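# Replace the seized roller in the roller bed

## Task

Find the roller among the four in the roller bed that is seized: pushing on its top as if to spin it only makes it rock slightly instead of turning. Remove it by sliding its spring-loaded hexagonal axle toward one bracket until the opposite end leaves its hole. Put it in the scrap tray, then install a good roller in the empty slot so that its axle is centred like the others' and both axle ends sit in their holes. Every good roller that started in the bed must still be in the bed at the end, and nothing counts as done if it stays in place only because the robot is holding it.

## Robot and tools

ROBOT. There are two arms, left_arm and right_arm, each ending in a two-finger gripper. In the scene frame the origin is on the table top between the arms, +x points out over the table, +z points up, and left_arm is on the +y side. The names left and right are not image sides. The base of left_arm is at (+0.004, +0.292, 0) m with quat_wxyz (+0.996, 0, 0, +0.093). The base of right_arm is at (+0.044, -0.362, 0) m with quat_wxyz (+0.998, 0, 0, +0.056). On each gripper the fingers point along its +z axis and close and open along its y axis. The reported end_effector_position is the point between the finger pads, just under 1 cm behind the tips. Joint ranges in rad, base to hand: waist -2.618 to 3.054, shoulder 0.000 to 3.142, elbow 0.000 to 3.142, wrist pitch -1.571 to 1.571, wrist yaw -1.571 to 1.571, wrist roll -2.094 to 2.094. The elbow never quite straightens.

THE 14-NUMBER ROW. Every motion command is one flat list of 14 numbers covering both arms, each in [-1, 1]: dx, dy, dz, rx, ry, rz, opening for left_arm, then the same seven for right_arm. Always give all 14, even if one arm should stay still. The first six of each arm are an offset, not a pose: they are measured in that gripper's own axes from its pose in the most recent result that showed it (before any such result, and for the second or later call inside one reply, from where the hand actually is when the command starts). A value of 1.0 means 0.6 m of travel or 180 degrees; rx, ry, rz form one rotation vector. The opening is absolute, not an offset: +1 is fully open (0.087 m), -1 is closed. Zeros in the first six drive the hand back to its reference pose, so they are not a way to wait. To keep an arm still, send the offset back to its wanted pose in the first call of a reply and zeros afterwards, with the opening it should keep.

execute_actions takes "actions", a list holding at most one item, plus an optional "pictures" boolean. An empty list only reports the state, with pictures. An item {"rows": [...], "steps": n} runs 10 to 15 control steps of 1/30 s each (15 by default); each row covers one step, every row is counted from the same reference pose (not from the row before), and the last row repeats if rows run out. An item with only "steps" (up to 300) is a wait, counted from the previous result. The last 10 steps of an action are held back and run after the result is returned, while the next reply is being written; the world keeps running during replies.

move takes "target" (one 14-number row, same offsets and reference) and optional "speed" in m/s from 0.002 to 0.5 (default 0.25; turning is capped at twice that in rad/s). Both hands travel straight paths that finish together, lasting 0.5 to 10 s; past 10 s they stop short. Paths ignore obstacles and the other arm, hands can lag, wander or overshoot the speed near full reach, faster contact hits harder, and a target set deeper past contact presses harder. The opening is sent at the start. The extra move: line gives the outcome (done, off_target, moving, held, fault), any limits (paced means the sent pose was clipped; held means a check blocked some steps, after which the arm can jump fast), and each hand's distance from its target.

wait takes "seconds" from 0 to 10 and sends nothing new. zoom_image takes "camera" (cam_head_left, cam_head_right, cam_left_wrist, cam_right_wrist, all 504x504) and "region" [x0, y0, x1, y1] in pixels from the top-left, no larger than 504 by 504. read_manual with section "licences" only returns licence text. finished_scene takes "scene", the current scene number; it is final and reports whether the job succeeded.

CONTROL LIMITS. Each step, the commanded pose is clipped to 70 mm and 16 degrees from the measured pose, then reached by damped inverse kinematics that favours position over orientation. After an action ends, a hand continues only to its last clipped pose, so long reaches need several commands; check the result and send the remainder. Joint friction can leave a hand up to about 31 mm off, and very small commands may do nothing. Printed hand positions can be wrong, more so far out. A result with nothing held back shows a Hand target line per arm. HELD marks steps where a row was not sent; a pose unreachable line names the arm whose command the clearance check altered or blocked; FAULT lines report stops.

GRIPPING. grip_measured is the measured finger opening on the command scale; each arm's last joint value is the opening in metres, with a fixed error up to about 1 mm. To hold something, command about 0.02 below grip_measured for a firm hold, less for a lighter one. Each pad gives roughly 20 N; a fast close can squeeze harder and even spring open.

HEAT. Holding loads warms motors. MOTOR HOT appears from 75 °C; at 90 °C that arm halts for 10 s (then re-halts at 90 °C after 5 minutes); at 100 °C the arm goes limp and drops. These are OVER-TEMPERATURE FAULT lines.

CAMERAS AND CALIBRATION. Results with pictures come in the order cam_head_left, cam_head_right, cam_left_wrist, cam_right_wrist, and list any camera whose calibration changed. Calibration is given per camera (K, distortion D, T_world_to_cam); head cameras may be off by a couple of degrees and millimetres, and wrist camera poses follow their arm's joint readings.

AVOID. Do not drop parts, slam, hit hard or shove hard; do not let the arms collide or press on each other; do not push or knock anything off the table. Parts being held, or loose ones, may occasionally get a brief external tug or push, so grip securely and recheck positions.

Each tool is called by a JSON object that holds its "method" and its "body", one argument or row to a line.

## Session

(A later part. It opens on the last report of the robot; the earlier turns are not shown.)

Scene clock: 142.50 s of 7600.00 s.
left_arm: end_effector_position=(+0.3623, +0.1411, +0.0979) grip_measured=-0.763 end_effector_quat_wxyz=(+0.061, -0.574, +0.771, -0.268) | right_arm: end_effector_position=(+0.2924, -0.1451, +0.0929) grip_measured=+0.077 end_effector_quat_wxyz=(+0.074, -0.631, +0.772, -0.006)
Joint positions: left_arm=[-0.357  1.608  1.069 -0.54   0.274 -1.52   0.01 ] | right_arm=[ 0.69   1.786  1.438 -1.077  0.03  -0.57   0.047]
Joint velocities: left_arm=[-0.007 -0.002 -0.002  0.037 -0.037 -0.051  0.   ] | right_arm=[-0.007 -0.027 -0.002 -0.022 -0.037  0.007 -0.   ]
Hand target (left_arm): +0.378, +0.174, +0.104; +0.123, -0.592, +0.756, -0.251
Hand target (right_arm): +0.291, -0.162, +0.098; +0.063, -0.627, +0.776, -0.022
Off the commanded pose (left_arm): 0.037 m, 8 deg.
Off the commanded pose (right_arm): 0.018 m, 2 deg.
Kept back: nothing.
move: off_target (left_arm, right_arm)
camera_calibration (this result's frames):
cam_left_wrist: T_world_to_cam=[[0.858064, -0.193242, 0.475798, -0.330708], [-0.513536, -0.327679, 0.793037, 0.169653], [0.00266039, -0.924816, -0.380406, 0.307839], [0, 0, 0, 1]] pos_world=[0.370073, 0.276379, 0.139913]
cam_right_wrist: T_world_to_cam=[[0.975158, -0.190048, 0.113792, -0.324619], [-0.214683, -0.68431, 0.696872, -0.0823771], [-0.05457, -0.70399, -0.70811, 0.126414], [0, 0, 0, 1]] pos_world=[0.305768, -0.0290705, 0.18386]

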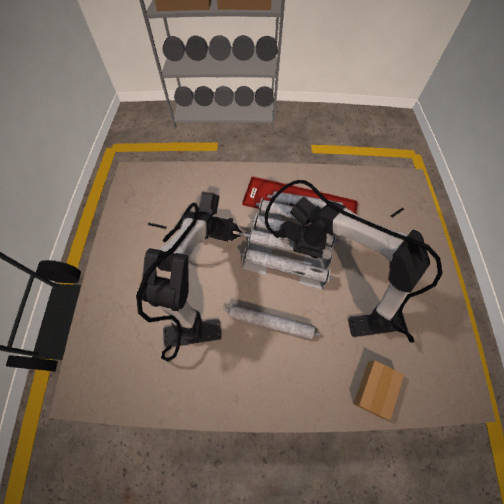

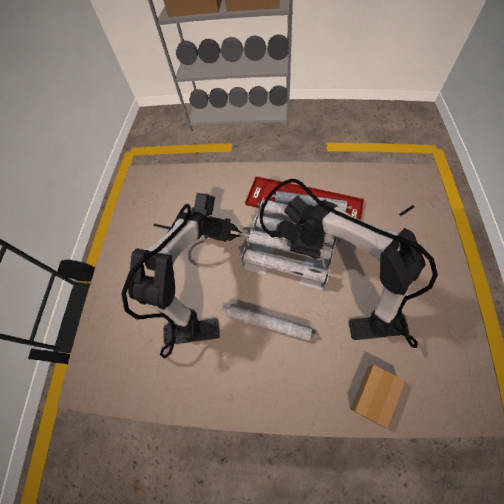

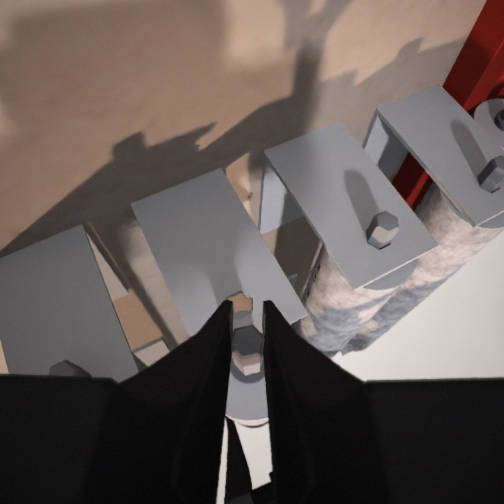

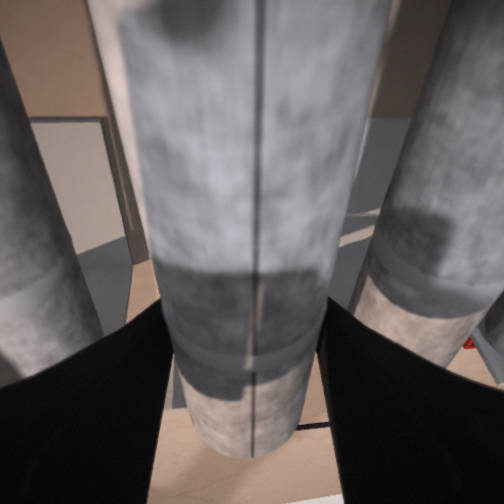

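{"method": "execute_actions", "body": {
  "actions": [
    {"rows":[[-0.06,-0.02,-0.02,0.015,-0.04,0,-0.85,0.02,0,0,0,0,0,0.03],[-0.06,-0.02,-0.02,0.015,-0.04,0,-0.85,0.02,0,0.004,0,0,0,0.03],[-0.06,-0.02,-0.02,0.015,-0.04,0,-0.85,0.02,0.001,0.008,0,0,0,0.03],[-0.06,-0.02,-0.02,0.015,-0.04,0,-0.85,0.02,0.002,0.012,0,0,0,0.03],[-0.06,-0.02,-0.02,0.015,-0.04,0,-0.85,0.02,0.002,0.016,0,0,0,0.03]],"steps":15}
  ]
}}

{"method": "wait", "body": {
  "seconds": 0.3
}}

Scene clock: 143.33 s of 7600.00 s.
left_arm: end_effector_position=(+0.3620, +0.1412, +0.0993) grip_measured=-0.763 end_effector_quat_wxyz=(+0.059, -0.570, +0.773, -0.273) | right_arm: end_effector_position=(+0.2917, -0.1446, +0.0825) grip_measured=+0.077 end_effector_quat_wxyz=(+0.078, -0.630, +0.772, +0.000)
Joint positions: left_arm=[-0.352  1.607  1.069 -0.54   0.287 -1.511  0.01 ] | right_arm=[ 0.687  1.78   1.39  -1.025  0.017 -0.571  0.047]
Joint velocities: left_arm=[ 0.017 -0.046 -0.002 -0.037  0.066  0.066  0.   ] | right_arm=[-0.032  0.002 -0.252  0.256 -0.037  0.022  0.   ]
Steps of this call (steps 1 to 20: nothing new was sent; steps 21 to 25: the first 5 steps of this action). Readings (end_effector_position):
21: left_arm (+0.3623, +0.1412, +0.0979) | right_arm (+0.2921, -0.1451, +0.0919)
22: left_arm (+0.3622, +0.1414, +0.0981) | right_arm (+0.2918, -0.1451, +0.0899)
24: left_arm (+0.3621, +0.1412, +0.0986) | right_arm (+0.2918, -0.1448, +0.0848)
25: the state above

Scene clock: 143.97 s of 7600.00 s.
left_arm: end_effector_position=(+0.3620, +0.1412, +0.1000) grip_measured=-0.763 end_effector_quat_wxyz=(+0.060, -0.568, +0.774, -0.274) | right_arm: end_effector_position=(+0.2919, -0.1442, +0.0783) grip_measured=+0.077 end_effector_quat_wxyz=(+0.080, -0.630, +0.772, +0.001)
Joint positions: left_arm=[-0.351  1.605  1.069 -0.539  0.288 -1.505  0.01 ] | right_arm=[ 0.686  1.78   1.374 -1.004  0.016 -0.571  0.047]
Joint velocities: left_arm=[-0.022  0.007  0.002 -0.051  0.007  0.022  0.001] | right_arm=[ 0.012  0.002 -0.007 -0.022 -0.051 -0.022  0.001]
Hand target (left_arm): +0.378, +0.176, +0.107; +0.121, -0.589, +0.759, -0.250
Hand target (right_arm): +0.290, -0.155, +0.082; +0.073, -0.631, +0.772, -0.006
Off the commanded pose (left_arm): 0.039 m, 8 deg.
Off the commanded pose (right_arm): 0.012 m, 1 deg.
Kept back: nothing.
Steps of this call (steps 1 to 10: the last 10 steps of your previous action; steps 11 to 19: nothing new was sent). Readings (end_effector_position):
1: left_arm (+0.3620, +0.1413, +0.0997) | right_arm (+0.2917, -0.1444, +0.0807)
2: left_arm (+0.3620, +0.1412, +0.0998) | right_arm (+0.2917, -0.1443, +0.0794)
4: left_arm (+0.3620, +0.1412, +0.1000) | right_arm (+0.2919, -0.1443, +0.0784)
8: left_arm (+0.3619, +0.1412, +0.1000) | right_arm (+0.2919, -0.1442, +0.0783)
19: the state above
camera_calibration (this result's frames):
cam_left_wrist: T_world_to_cam=[[0.851734, -0.201466, 0.483695, -0.328767], [-0.52393, -0.315438, 0.791199, 0.170058], [-0.00682382, -0.927314, -0.374223, 0.311902], [0, 0, 0, 1]] pos_world=[0.371249, 0.276639, 0.141194]
cam_right_wrist: T_world_to_cam=[[0.974829, -0.19362, 0.110545, -0.322518], [-0.216071, -0.698187, 0.68253, -0.0722001], [-0.0549704, -0.689236, -0.722449, 0.12004], [0, 0, 0, 1]] pos_world=[0.305398, -0.0301194, 0.171654]

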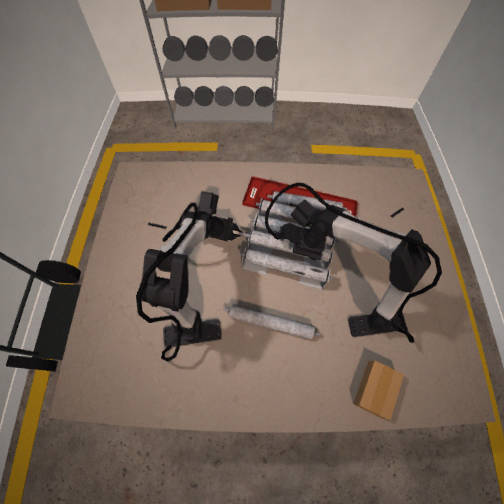

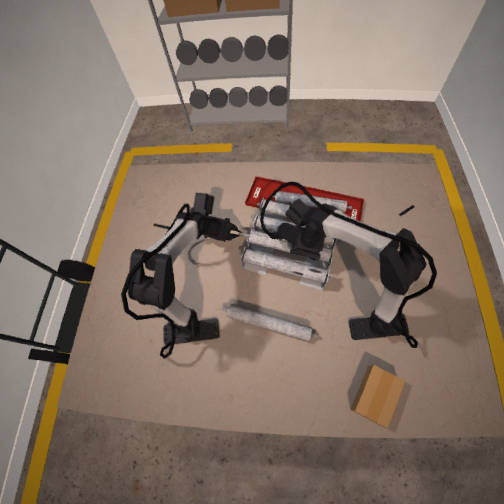

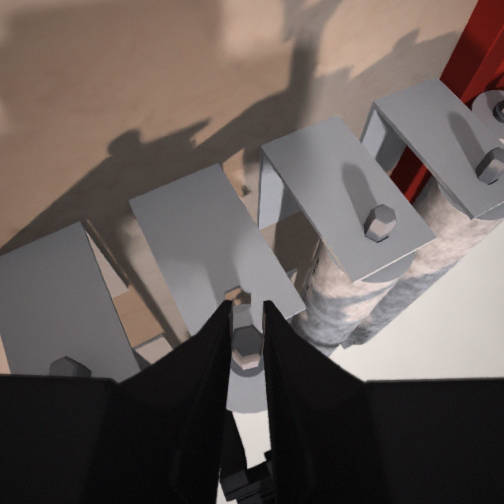

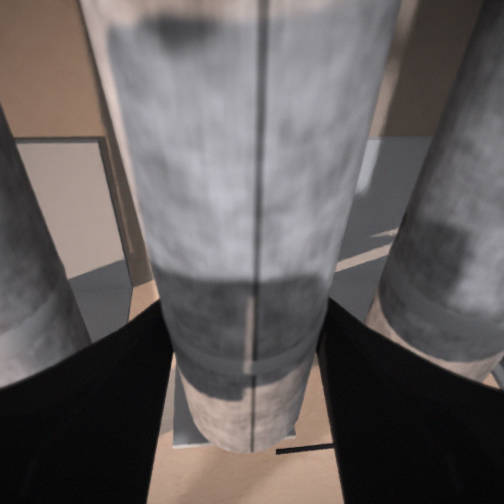

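{"method": "execute_actions", "body": {
  "actions": [
    {"rows":[[-0.06,-0.035,-0.02,0.015,-0.04,0,-0.85,0.015,0.008,-0.008,0,0,0,0.03],[-0.06,-0.035,-0.02,0.015,-0.04,0,-0.85,0.015,0.016,-0.012,0,0,0,0.03]],"steps":15}
  ]
}}

{"method": "wait", "body": {
  "seconds": 0.3
}}

Scene clock: 144.73 s of 7600.00 s.
left_arm: end_effector_position=(+0.3601, +0.1415, +0.1017) grip_measured=-0.763 end_effector_quat_wxyz=(+0.058, -0.564, +0.778, -0.269) | right_arm: end_effector_position=(+0.2886, -0.1433, +0.0763) grip_measured=+0.077 end_effector_quat_wxyz=(+0.086, -0.627, +0.774, +0.009)
Joint positions: left_arm=[-0.351  1.605  1.082 -0.563  0.288 -1.491  0.01 ] | right_arm=[ 0.687  1.763  1.345 -0.979  0.002 -0.563  0.047]
Joint velocities: left_arm=[-0.012 -0.007  0.032 -0.11   0.037  0.022  0.001] | right_arm=[-0.002 -0.042 -0.085 -0.007 -0.081  0.022  0.001]
Steps of this call (steps 1 to 18: nothing new was sent; steps 19 to 23: the first 5 steps of this action). Readings (end_effector_position):
19: left_arm (+0.3623, +0.1411, +0.1009) | right_arm (+0.2918, -0.1443, +0.0780)
20: left_arm (+0.3620, +0.1411, +0.1015) | right_arm (+0.2912, -0.1442, +0.0771)
22: left_arm (+0.3605, +0.1414, +0.1017) | right_arm (+0.2891, -0.1435, +0.0762)
23: the state above

Scene clock: 145.37 s of 7600.00 s.
left_arm: end_effector_position=(+0.3591, +0.1417, +0.1020) grip_measured=-0.763 end_effector_quat_wxyz=(+0.057, -0.563, +0.780, -0.267) | right_arm: end_effector_position=(+0.2874, -0.1429, +0.0758) grip_measured=+0.077 end_effector_quat_wxyz=(+0.086, -0.627, +0.774, +0.012)
Joint positions: left_arm=[-0.351  1.605  1.086 -0.572  0.288 -1.487  0.01 ] | right_arm=[ 0.688  1.761  1.342 -0.977 -0.003 -0.561  0.047]
Joint velocities: left_arm=[-0.027 -0.002  0.002 -0.037  0.037 -0.051 -0.   ] | right_arm=[-0.017 -0.002 -0.002 -0.037 -0.007  0.007  0.001]
Hand target (left_arm): +0.385, +0.174, +0.114; +0.121, -0.584, +0.761, -0.255
Hand target (right_arm): +0.280, -0.152, +0.083; +0.080, -0.630, +0.772, +0.001
Off the commanded pose (left_arm): 0.044 m, 8 deg.
Off the commanded pose (right_arm): 0.014 m, 1 deg.
Kept back: nothing.
Steps of this call (steps 1 to 10: the last 10 steps of your previous action; steps 11 to 19: nothing new was sent). Readings (end_effector_position):
1: left_arm (+0.3597, +0.1415, +0.1017) | right_arm (+0.2881, -0.1431, +0.0763)
2: left_arm (+0.3595, +0.1416, +0.1018) | right_arm (+0.2879, -0.1431, +0.0763)
4: left_arm (+0.3592, +0.1416, +0.1018) | right_arm (+0.2876, -0.1430, +0.0761)
8: left_arm (+0.3591, +0.1417, +0.1019) | right_arm (+0.2874, -0.1428, +0.0759)
19: the state above
camera_calibration (this result's frames):
cam_left_wrist: T_world_to_cam=[[0.853409, -0.219129, 0.472944, -0.324177], [-0.520646, -0.314979, 0.793546, 0.165669], [-0.0249217, -0.923456, -0.382894, 0.319892], [0, 0, 0, 1]] pos_world=[0.370883, 0.276552, 0.144336]
cam_right_wrist: T_world_to_cam=[[0.974356, -0.20083, 0.101482, -0.317758], [-0.216431, -0.713084, 0.666835, -0.0714067], [-0.0615556, -0.671698, -0.738263, 0.124508], [0, 0, 0, 1]] pos_world=[0.301819, -0.0311027, 0.171783]

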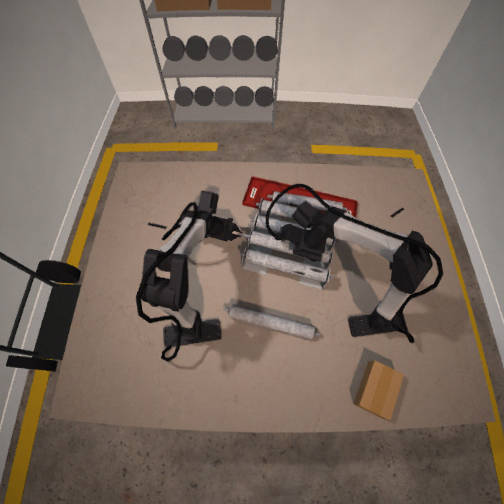

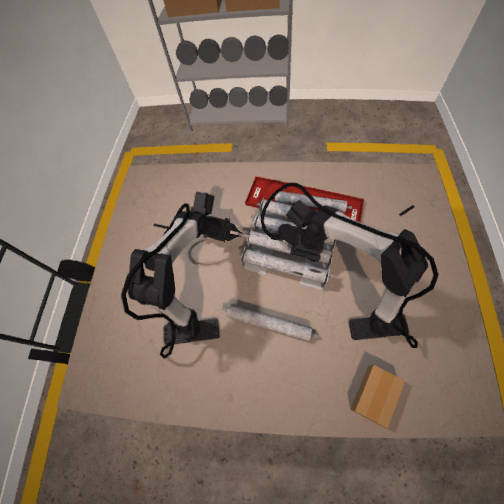

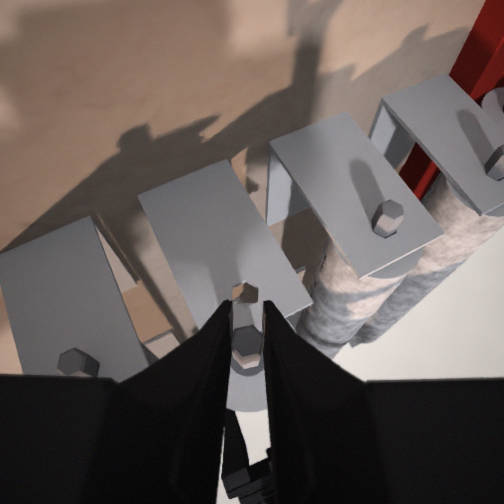

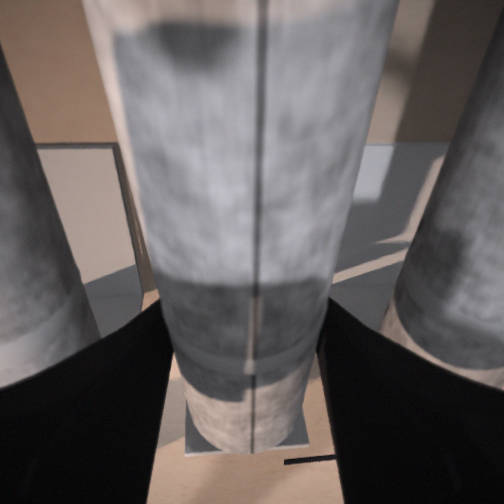

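{"method": "move", "body": {
  "target": [0.04,-0.025,0.015,0.015,0,0,-0.85,0.0,0.008,-0.035,0,0,0,0.03],
  "speed": 0.015
}}

Scene clock: 147.80 s of 7600.00 s.
left_arm: end_effector_position=(+0.3621, +0.1348, +0.1000) grip_measured=-0.763 end_effector_quat_wxyz=(+0.071, -0.578, +0.772, -0.256) | right_arm: end_effector_position=(+0.2876, -0.1428, +0.0759) grip_measured=+0.077 end_effector_quat_wxyz=(+0.087, -0.622, +0.778, +0.011)
Joint positions: left_arm=[-0.394  1.605  1.086 -0.558  0.225 -1.551  0.01 ] | right_arm=[ 0.688  1.761  1.342 -0.975  0.001 -0.547  0.047]
Joint velocities: left_arm=[-0.012 -0.002  0.007  0.022 -0.051 -0.022  0.001] | right_arm=[-0.002 -0.002 -0.002  0.007 -0.007  0.007 -0.001]
Hand target (left_arm): +0.365, +0.114, +0.108; +0.069, -0.561, +0.773, -0.286
Hand target (right_arm): +0.280, -0.145, +0.095; +0.087, -0.627, +0.774, +0.012
Off the commanded pose (left_arm): 0.023 m, 4 deg.
Off the commanded pose (right_arm): 0.022 m, 1 deg.
Kept back: nothing.
move: off_target (left_arm, right_arm)
camera_calibration (this result's frames):
cam_left_wrist: T_world_to_cam=[[0.860712, -0.196065, 0.469823, -0.332695], [-0.508881, -0.357981, 0.782873, 0.169226], [0.0146935, -0.912912, -0.407892, 0.299628], [0, 0, 0, 1]] pos_world=[0.368068, 0.268884, 0.146041]
cam_right_wrist: T_world_to_cam=[[0.971187, -0.214664, 0.103516, -0.319221], [-0.228011, -0.710575, 0.665653, -0.0675181], [-0.0693354, -0.670076, -0.739047, 0.127158], [0, 0, 0, 1]] pos_world=[0.303445, -0.0312963, 0.171964]

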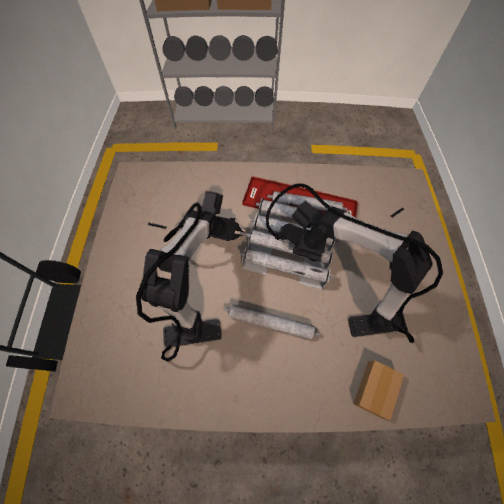

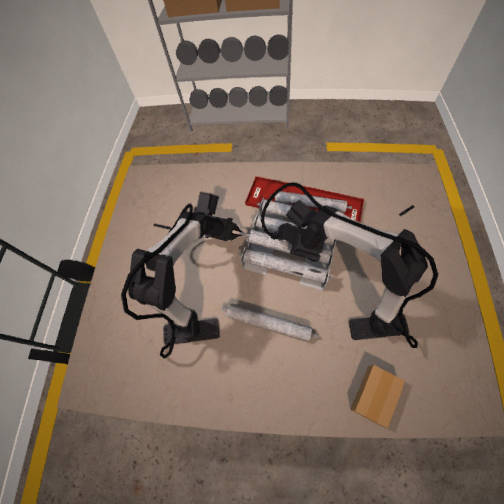

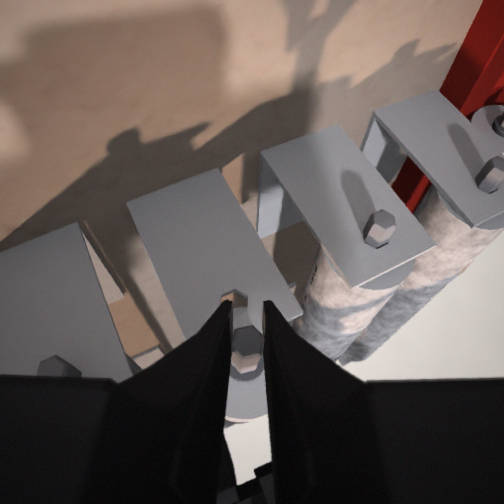

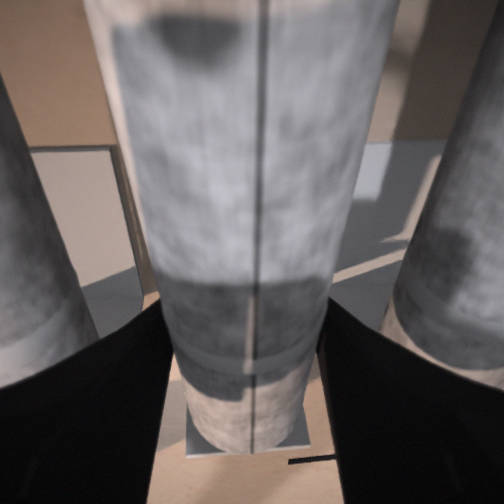

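Lighten the left push, lift harder on right.

{"method": "execute_actions", "body": {
  "actions": [
    {"rows":[[-0.01,-0.01,0,0.015,0,0,-0.85,0,0,-0.035,0,0,0,0.03],[-0.01,-0.01,0,0.015,0,0,-0.85,0,0,-0.038,0,0,0,0.03],[-0.01,-0.01,0,0.015,0,0,-0.85,0,0,-0.041,0,0,0,0.03],[-0.01,-0.01,0,0.015,0,0,-0.85,0,0,-0.044,0,0,0,0.03],[-0.01,-0.01,0,0.015,0,0,-0.85,0,0,-0.047,0,0,0,0.03],[-0.01,-0.01,0,0.015,0,0,-0.85,0,0,-0.05,0,0,0,0.03]],"steps":15}
  ]
}}

{"method": "execute_actions", "body": {
  "actions": [
    {"steps":20}
  ]
}}

Scene clock: 148.50 s of 7600.00 s.
left_arm: end_effector_position=(+0.3626, +0.1351, +0.1000) grip_measured=-0.763 end_effector_quat_wxyz=(+0.069, -0.577, +0.770, -0.263) | right_arm: end_effector_position=(+0.2878, -0.1428, +0.0788) grip_measured=+0.077 end_effector_quat_wxyz=(+0.087, -0.621, +0.779, +0.010)
Joint positions: left_arm=[-0.387  1.604  1.078 -0.544  0.24  -1.548  0.01 ] | right_arm=[ 0.688  1.761  1.353 -0.988  0.001 -0.546  0.047]
Joint velocities: left_arm=[-0.007 -0.002 -0.037 -0.037  0.007  0.022  0.   ] | right_arm=[-0.012 -0.012  0.017  0.007  0.037 -0.066 -0.   ]
Steps of this call (steps 1 to 16: nothing new was sent; steps 17 to 21: the first 5 steps of this action). Readings (end_effector_position):
17: left_arm (+0.3627, +0.1359, +0.1004) | right_arm (+0.2878, -0.1427, +0.0760)
18: left_arm (+0.3627, +0.1360, +0.1003) | right_arm (+0.2878, -0.1428, +0.0767)
20: left_arm (+0.3626, +0.1351, +0.1000) | right_arm (+0.2878, -0.1427, +0.0788)
21: the state above

Scene clock: 149.17 s of 7600.00 s.
left_arm: end_effector_position=(+0.3626, +0.1350, +0.1000) grip_measured=-0.763 end_effector_quat_wxyz=(+0.068, -0.576, +0.770, -0.265) | right_arm: end_effector_position=(+0.2878, -0.1428, +0.0788) grip_measured=+0.077 end_effector_quat_wxyz=(+0.087, -0.621, +0.779, +0.010)
Joint positions: left_arm=[-0.385  1.604  1.076 -0.542  0.244 -1.546  0.01 ] | right_arm=[ 0.688  1.761  1.353 -0.988  0.001 -0.546  0.047]
Joint velocities: left_arm=[ 0.012 -0.002  0.002 -0.037  0.022 -0.007 -0.   ] | right_arm=[-0.007  0.002  0.012 -0.11  -0.022  0.037 -0.   ]
Hand target (left_arm): +0.369, +0.139, +0.102; +0.084, -0.576, +0.765, -0.274
Hand target (right_arm): +0.284, -0.147, +0.104; +0.089, -0.622, +0.778, +0.011
Off the commanded pose (left_arm): 0.008 m, 2 deg.
Off the commanded pose (right_arm): 0.027 m, 0 deg.
Kept back: nothing.
Steps of this call (steps 1 to 10: the last 10 steps of your previous action; steps 11 to 20: nothing new was sent). Readings (end_effector_position):
1: left_arm (+0.3626, +0.1350, +0.1001) | right_arm (+0.2878, -0.1428, +0.0788)
2: left_arm (+0.3626, +0.1350, +0.1000) | right_arm (+0.2878, -0.1428, +0.0788)
4: left_arm (+0.3626, +0.1350, +0.1000) | right_arm (+0.2878, -0.1428, +0.0788)
8: left_arm (+0.3627, +0.1350, +0.1000) | right_arm (+0.2878, -0.1428, +0.0788)
20: the state above

Maybe caught on chamfer. Push with wiggle.

{"method": "execute_actions", "body": {
  "actions": [
    {"rows":[[0.02,-0.01,0.005,0.02,0,0,-0.85,0,0,-0.03,0,0,0,0.03],[0.04,-0.01,0.01,0.04,0,0.01,-0.85,0,0,-0.03,0,0,0,0.03],[0.04,-0.01,0.01,0.05,0,0.012,-0.85,0,0,-0.03,0,0,0,0.03],[0.04,-0.01,0.01,0.05,0,0.012,-0.85,0,0,-0.03,0,0,0,0.03],[0.04,-0.01,0.01,0.05,0,0.012,-0.85,0,0,-0.03,0,0,0,0.03],[0.04,-0.01,0.01,0.02,0,0.005,-0.85,0,0,-0.03,0,0,0,0.03],[0.04,-0.01,0.01,-0.01,0,0,-0.85,0,0,-0.03,0,0,0,0.03],[0.04,-0.01,0.01,-0.03,0,-0.008,-0.85,0,0,-0.03,0,0,0,0.03],[0.04,-0.01,0.01,-0.03,0,-0.008,-0.85,0,0,-0.03,0,0,0,0.03],[0.04,-0.01,0.01,-0.03,0,-0.008,-0.85,0,0,-0.03,0,0,0,0.03],[0.04,-0.01,0.01,0,0,0,-0.85,0,0,-0.03,0,0,0,0.03],[0.04,-0.01,0.01,0.015,0,0,-0.85,0,0,-0.03,0,0,0,0.03]],"steps":15}
  ]
}}

{"method": "execute_actions", "body": {
  "actions": [
    {"steps":20}
  ],
  "pictures": true
}}

Scene clock: 150.33 s of 7600.00 s.
left_arm: end_effector_position=(+0.3629, +0.1331, +0.1001) grip_measured=-0.764 end_effector_quat_wxyz=(+0.110, -0.575, +0.760, -0.282) | right_arm: end_effector_position=(+0.2879, -0.1427, +0.0788) grip_measured=+0.077 end_effector_quat_wxyz=(+0.087, -0.620, +0.779, +0.010)
Joint positions: left_arm=[-0.415  1.542  0.983 -0.421  0.184 -1.58   0.01 ] | right_arm=[ 0.688  1.761  1.353 -0.988  0.002 -0.544  0.047]
Joint velocities: left_arm=[-0.144 -0.32  -0.501  0.652 -0.359 -0.198 -0.001] | right_arm=[-0.022 -0.002  0.007 -0.037 -0.051  0.037 -0.001]
Steps of this call (steps 1 to 30: nothing new was sent; steps 31 to 35: the first 5 steps of this action). Readings (end_effector_position):
31: left_arm (+0.3624, +0.1341, +0.0998) | right_arm (+0.2878, -0.1428, +0.0788)
32: left_arm (+0.3623, +0.1330, +0.0996) | right_arm (+0.2878, -0.1427, +0.0788)
34: left_arm (+0.3626, +0.1332, +0.1000) | right_arm (+0.2879, -0.1427, +0.0788)
35: the state above

Scene clock: 151.00 s of 7600.00 s.
left_arm: end_effector_position=(+0.3673, +0.1243, +0.0992) grip_measured=-0.765 end_effector_quat_wxyz=(+0.094, -0.586, +0.762, -0.260) | right_arm: end_effector_position=(+0.2890, -0.1431, +0.0789) grip_measured=+0.077 end_effector_quat_wxyz=(+0.089, -0.613, +0.785, +0.009)
Joint positions: left_arm=[-0.443  1.599  1.067 -0.502  0.163 -1.614  0.01 ] | right_arm=[ 0.685  1.761  1.353 -0.984  0.007 -0.529  0.047]
Joint velocities: left_arm=[-0.012 -0.012  0.017 -0.022  0.037 -0.051  0.001] | right_arm=[-0.012  0.002 -0.017 -0.007  0.037 -0.007  0.   ]
Hand target (left_arm): +0.362, +0.110, +0.103; +0.080, -0.574, +0.764, -0.282
Hand target (right_arm): +0.285, -0.145, +0.096; +0.088, -0.621, +0.779, +0.010
Off the commanded pose (left_arm): 0.016 m, 3 deg.
Off the commanded pose (right_arm): 0.018 m, 1 deg.
Kept back: nothing.
Steps of this call (steps 1 to 10: the last 10 steps of your previous action; steps 11 to 20: nothing new was sent). Readings (end_effector_position):
1: left_arm (+0.3632, +0.1332, +0.1003) | right_arm (+0.2879, -0.1427, +0.0788)
2: left_arm (+0.3636, +0.1333, +0.1013) | right_arm (+0.2879, -0.1427, +0.0788)
4: left_arm (+0.3663, +0.1319, +0.1009) | right_arm (+0.2883, -0.1428, +0.0789)
8: left_arm (+0.3670, +0.1246, +0.0989) | right_arm (+0.2890, -0.1431, +0.0789)
20: the state above
camera_calibration (this result's frames):
cam_left_wrist: T_world_to_cam=[[0.849841, -0.173592, 0.497631, -0.340453], [-0.523478, -0.3876, 0.758773, 0.180173], [0.0611649, -0.905335, -0.42027, 0.27289], [0, 0, 0, 1]] pos_world=[0.366956, 0.257792, 0.147397]
cam_right_wrist: T_world_to_cam=[[0.965963, -0.235385, 0.107285, -0.322653], [-0.245749, -0.705529, 0.664708, -0.0635067], [-0.08077, -0.668448, -0.73936, 0.132853], [0, 0, 0, 1]] pos_world=[0.306795, -0.0319482, 0.175056]

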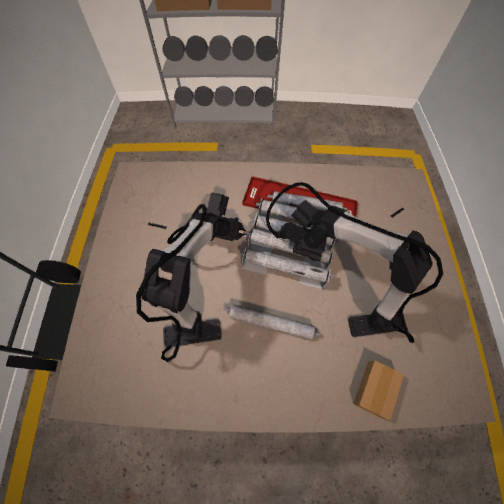

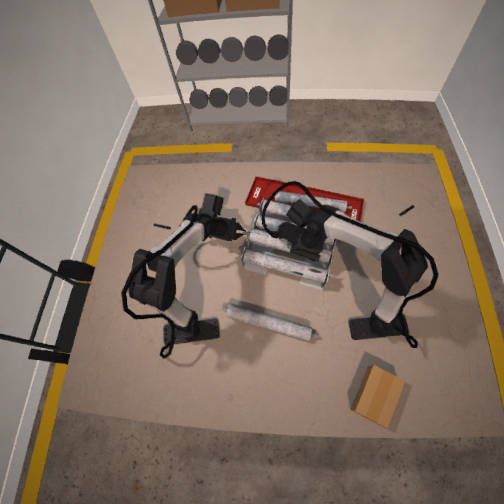

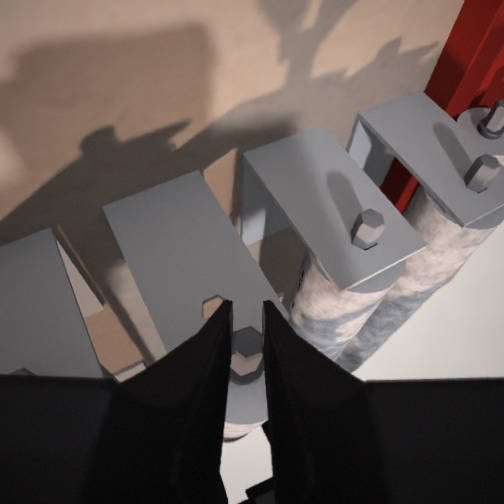

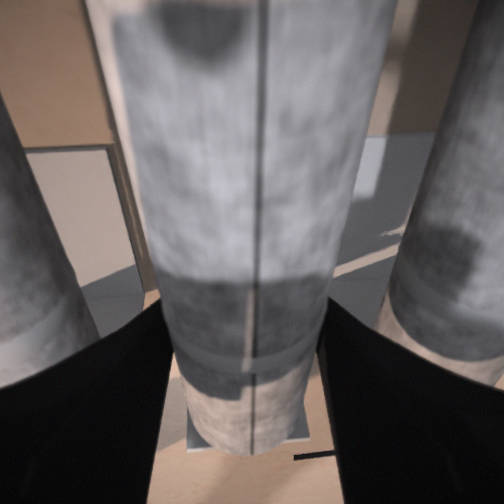

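Entering. Push further, right moves tube −u too.

{"method": "move", "body": {
  "target": [0.05,0,0.01,0,0.02,0,-0.85,0.02,0,-0.01,0,0,0,0.03],
  "speed": 0.03
}}

{"method": "move", "body": {
  "target": [0,0,0,0,0,0,-0.3,0,0,0,0,0,0,0.4]
}}

Scene clock: 152.63 s of 7600.00 s.
left_arm: end_effector_position=(+0.3655, +0.1168, +0.0989) grip_measured=-0.765 end_effector_quat_wxyz=(+0.094, -0.591, +0.758, -0.257) | right_arm: end_effector_position=(+0.2890, -0.1435, +0.0775) grip_measured=+0.077 end_effector_quat_wxyz=(+0.095, -0.612, +0.785, +0.012)
Joint positions: left_arm=[-0.472  1.599  1.067 -0.5    0.142 -1.65   0.01 ] | right_arm=[ 0.682  1.749  1.333 -0.964  0.001 -0.531  0.047]
Joint velocities: left_arm=[ 0.002 -0.012 -0.017  0.051  0.037  0.037 -0.001] | right_arm=[-0.007  0.017 -0.002 -0.007  0.037  0.051 -0.001]
Hand target (left_arm): +0.360, +0.095, +0.100; +0.069, -0.578, +0.765, -0.277
Hand target (right_arm): +0.285, -0.155, +0.082; +0.089, -0.613, +0.785, +0.009
Off the commanded pose (left_arm): 0.023 m, 4 deg.
Off the commanded pose (right_arm): 0.014 m, 1 deg.
Kept back: nothing.
move: off_target (left_arm, right_arm)
camera_calibration (this result's frames):
cam_left_wrist: T_world_to_cam=[[0.854173, -0.162977, 0.493788, -0.342538], [-0.515099, -0.395126, 0.760624, 0.174187], [0.0711438, -0.904054, -0.421455, 0.262312], [0, 0, 0, 1]] pos_world=[0.363649, 0.250144, 0.147203]
cam_right_wrist: T_world_to_cam=[[0.965292, -0.237247, 0.109202, -0.322875], [-0.24946, -0.713734, 0.654487, -0.0621678], [-0.0773339, -0.659013, -0.748145, 0.132589], [0, 0, 0, 1]] pos_world=[0.306414, -0.0335943, 0.175143]

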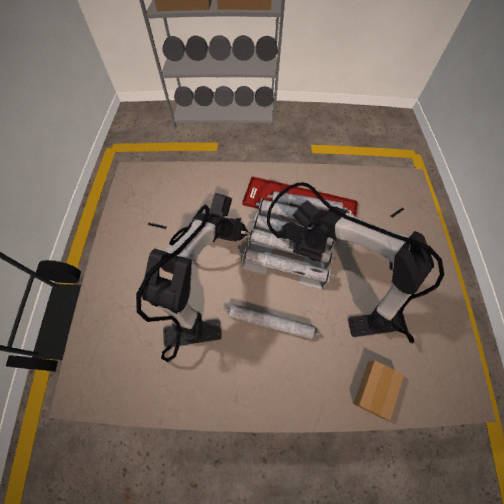

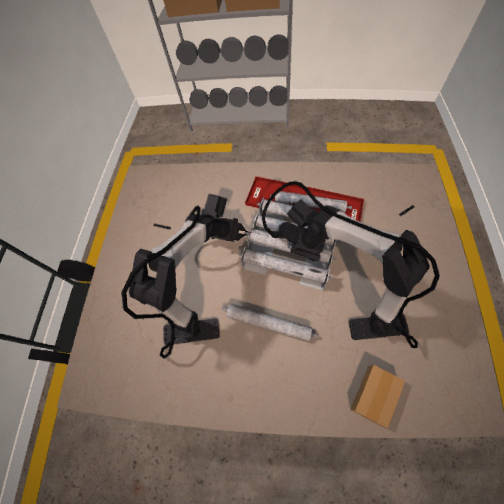

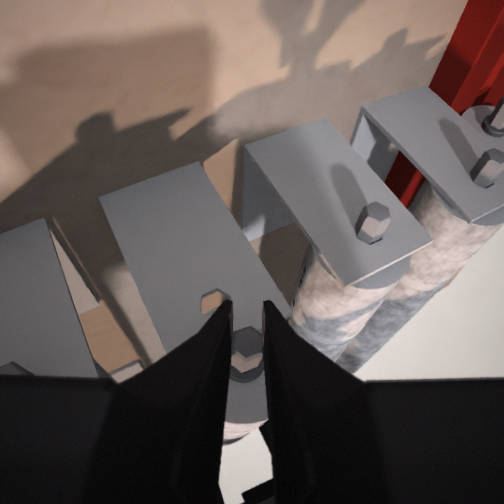

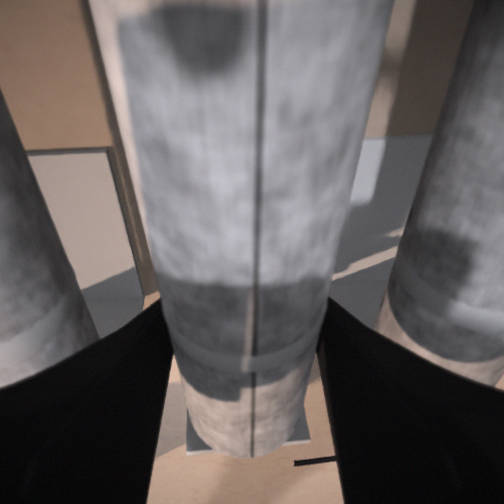

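Scene clock: 153.13 s of 7600.00 s.
left_arm: end_effector_position=(+0.3656, +0.1173, +0.0987) grip_measured=-0.300 end_effector_quat_wxyz=(+0.094, -0.592, +0.758, -0.257) | right_arm: end_effector_position=(+0.2892, -0.1434, +0.0775) grip_measured=+0.400 end_effector_quat_wxyz=(+0.095, -0.612, +0.785, +0.012)
Joint positions: left_arm=[-0.472  1.599  1.067 -0.501  0.141 -1.65   0.031] | right_arm=[ 0.682  1.749  1.333 -0.963  0.001 -0.531  0.061]
Joint velocities: left_arm=[-0.012 -0.007 -0.007 -0.066 -0.022 -0.037  0.001] | right_arm=[-0.012 -0.022 -0.017 -0.037  0.022 -0.007  0.   ]
Hand target (left_arm): +0.366, +0.117, +0.099; +0.094, -0.591, +0.758, -0.257
Hand target (right_arm): +0.289, -0.144, +0.078; +0.095, -0.612, +0.785, +0.012
Off the commanded pose (left_arm): 0.001 m, 0 deg.
Off the commanded pose (right_arm): 0.000 m, 0 deg.
Kept back: nothing.
move: done
camera_calibration (this result's frames):
cam_left_wrist: T_world_to_cam=[[0.854617, -0.162396, 0.493211, -0.342615], [-0.514219, -0.396701, 0.760399, 0.174428], [0.0721716, -0.903469, -0.422534, 0.262347], [0, 0, 0, 1]] pos_world=[0.363564, 0.250579, 0.147197]
cam_right_wrist: T_world_to_cam=[[0.965234, -0.237306, 0.109588, -0.322995], [-0.24981, -0.71409, 0.653965, -0.061952], [-0.0769339, -0.658605, -0.748545, 0.132671], [0, 0, 0, 1]] pos_world=[0.306496, -0.0335104, 0.175221]

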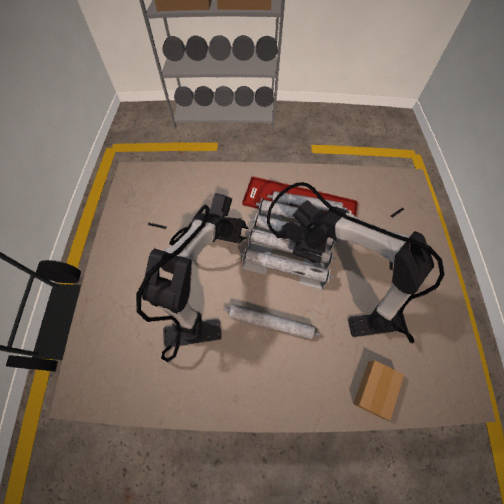

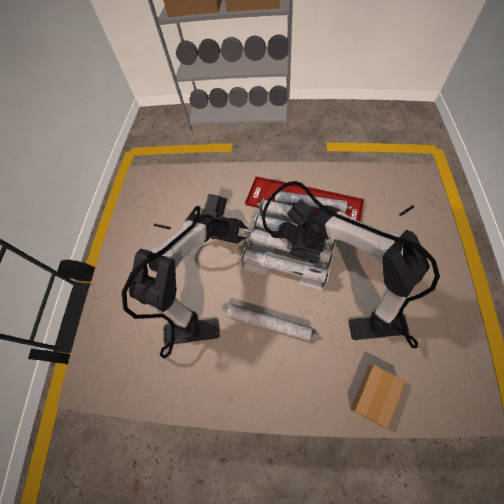

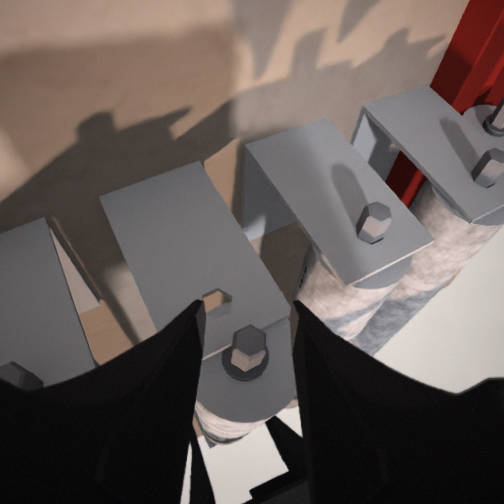

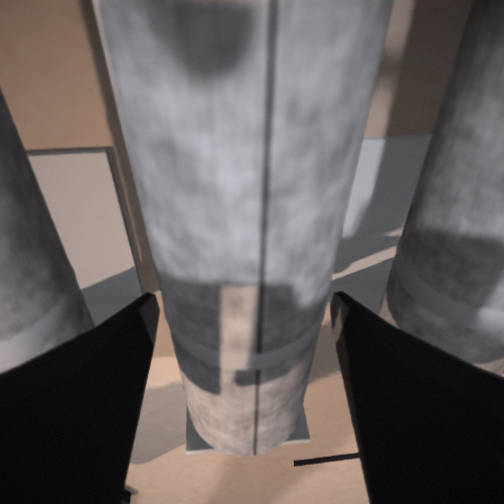

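Retreat both up.

{"method": "move", "body": {
  "target": [0,0,-0.12,0,0,0,-0.3,0,0,-0.15,0,0,0,0.4],
  "speed": 0.2
}}

Scene clock: 154.50 s of 7600.00 s.
left_arm: end_effector_position=(+0.3311, +0.1376, +0.1487) grip_measured=-0.300 end_effector_quat_wxyz=(+0.087, -0.597, +0.759, -0.244) | right_arm: end_effector_position=(+0.2770, -0.1558, +0.1618) grip_measured=+0.400 end_effector_quat_wxyz=(+0.094, -0.612, +0.785, +0.012)
Joint positions: left_arm=[-0.438  1.437  1.131 -0.761  0.153 -1.625  0.031] | right_arm=[ 0.682  1.68   1.59  -1.29   0.001 -0.531  0.061]
Joint velocities: left_arm=[ 0.002  0.012  0.002 -0.022  0.037  0.007  0.001] | right_arm=[-0.012  0.002  0.002  0.022  0.037 -0.007 -0.   ]
Hand target (left_arm): +0.333, +0.139, +0.160; +0.094, -0.592, +0.758, -0.256
Hand target (right_arm): +0.277, -0.157, +0.165; +0.095, -0.612, +0.785, +0.012
Off the commanded pose (left_arm): 0.011 m, 2 deg.
Off the commanded pose (right_arm): 0.004 m, 0 deg.
Kept back: nothing.
move: off_target (left_arm)
camera_calibration (this result's frames):
cam_left_wrist: T_world_to_cam=[[0.868902, -0.162289, 0.467622, -0.335428], [-0.490662, -0.406962, 0.770476, 0.118886], [0.0652648, -0.898913, -0.43324, 0.307625], [0, 0, 0, 1]] pos_world=[0.329709, 0.270474, 0.19853]
cam_right_wrist: T_world_to_cam=[[0.96535, -0.237187, 0.108815, -0.323316], [-0.24911, -0.713377, 0.655009, -0.129229], [-0.0777337, -0.65942, -0.747745, 0.18664], [0, 0, 0, 1]] pos_world=[0.29443, -0.0458008, 0.259387]

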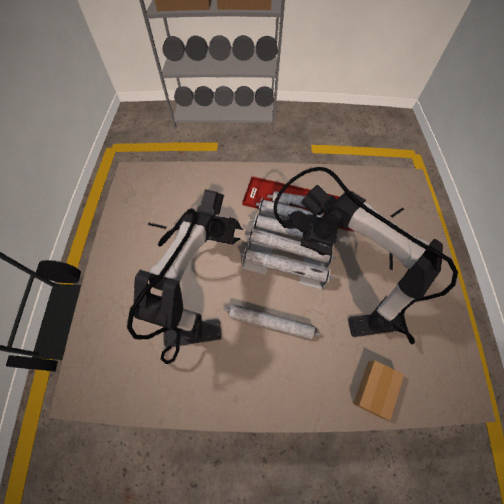

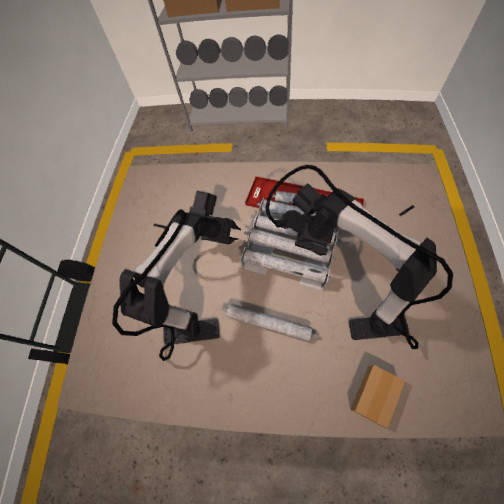

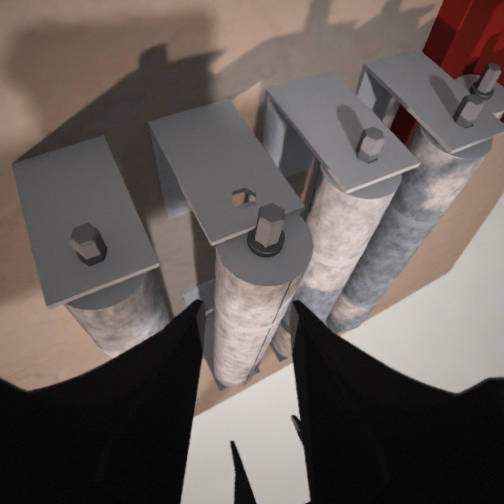

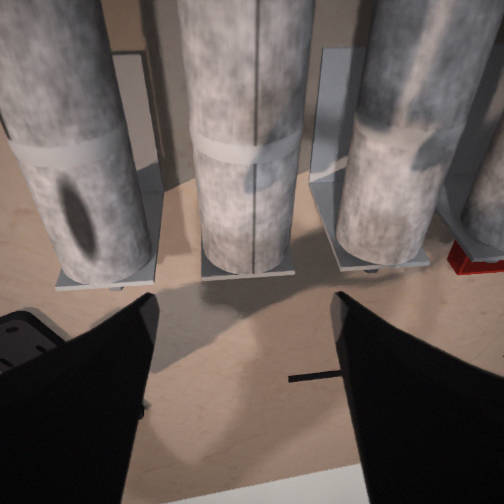

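{"method": "move", "body": {
  "target": [0.118,-0.039,0.024,-0.094,-0.011,-0.005,0.45,0.165,0.035,0.02,-0.146,-0.206,0.914,-0.3],
  "speed": 0.5
}}

Scene clock: 159.83 s of 7600.00 s.
left_arm: end_effector_position=(+0.3338, +0.0649, +0.1588) grip_measured=+0.450 end_effector_quat_wxyz=(+0.007, -0.611, +0.782, -0.125) | right_arm: end_effector_position=(+0.2401, -0.2389, +0.1324) grip_measured=-0.300 end_effector_quat_wxyz=(+0.075, +0.693, +0.626, +0.349)
Joint positions: left_arm=[-0.646  1.798  1.654 -1.194  0.094 -1.797  0.063] | right_arm=[ 0.158  0.596  0.519 -0.779 -0.167  2.005  0.031]
Joint velocities: left_arm=[-0.007 -0.012 -0.002 -0.051  0.066  0.007 -0.   ] | right_arm=[ 0.002 -0.007  0.012 -0.022 -0.022  0.051  0.001]
Hand target (left_arm): +0.337, +0.062, +0.159; +0.011, -0.612, +0.781, -0.122
Hand target (right_arm): +0.234, -0.240, +0.125; +0.073, +0.695, +0.628, +0.342
Off the commanded pose (left_arm): 0.005 m, 1 deg.
Off the commanded pose (right_arm): 0.007 m, 1 deg.
Kept back: nothing.
move: done
camera_calibration (this result's frames):
cam_left_wrist: T_world_to_cam=[[0.956219, -0.217443, 0.195866, -0.336738], [-0.278872, -0.474076, 0.835154, 0.00622668], [-0.0887429, -0.853212, -0.513959, 0.307711], [0, 0, 0, 1]] pos_world=[0.351039, 0.192273, 0.218906]
cam_right_wrist: T_world_to_cam=[[-0.820564, 0.187945, -0.539771, 0.312006], [-0.465818, 0.327329, 0.822113, 0.100028], [0.331194, 0.926031, -0.181046, 0.312481], [0, 0, 0, 1]] pos_world=[0.199124, -0.380748, 0.142751]

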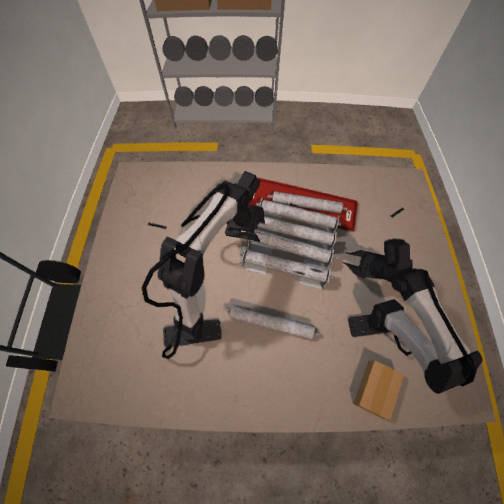

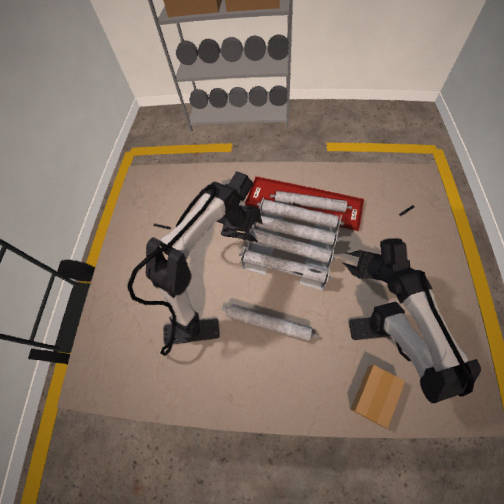

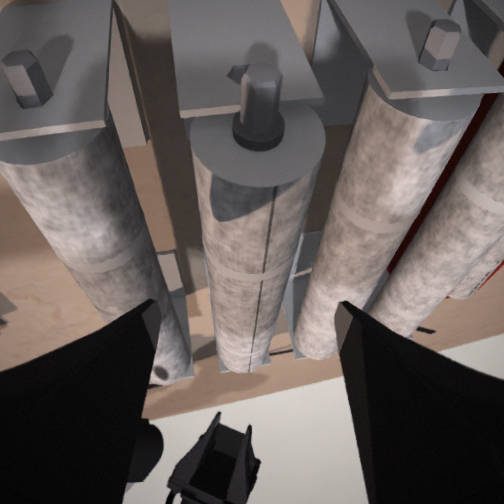

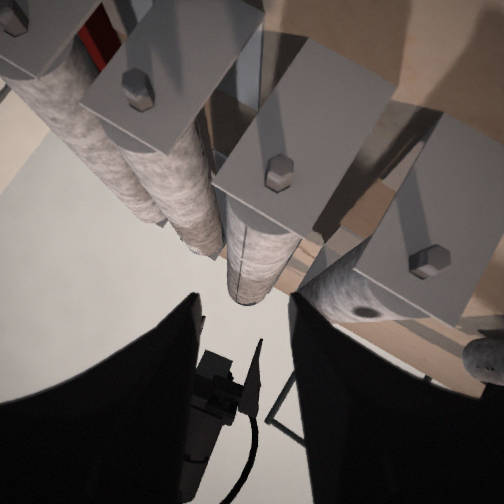

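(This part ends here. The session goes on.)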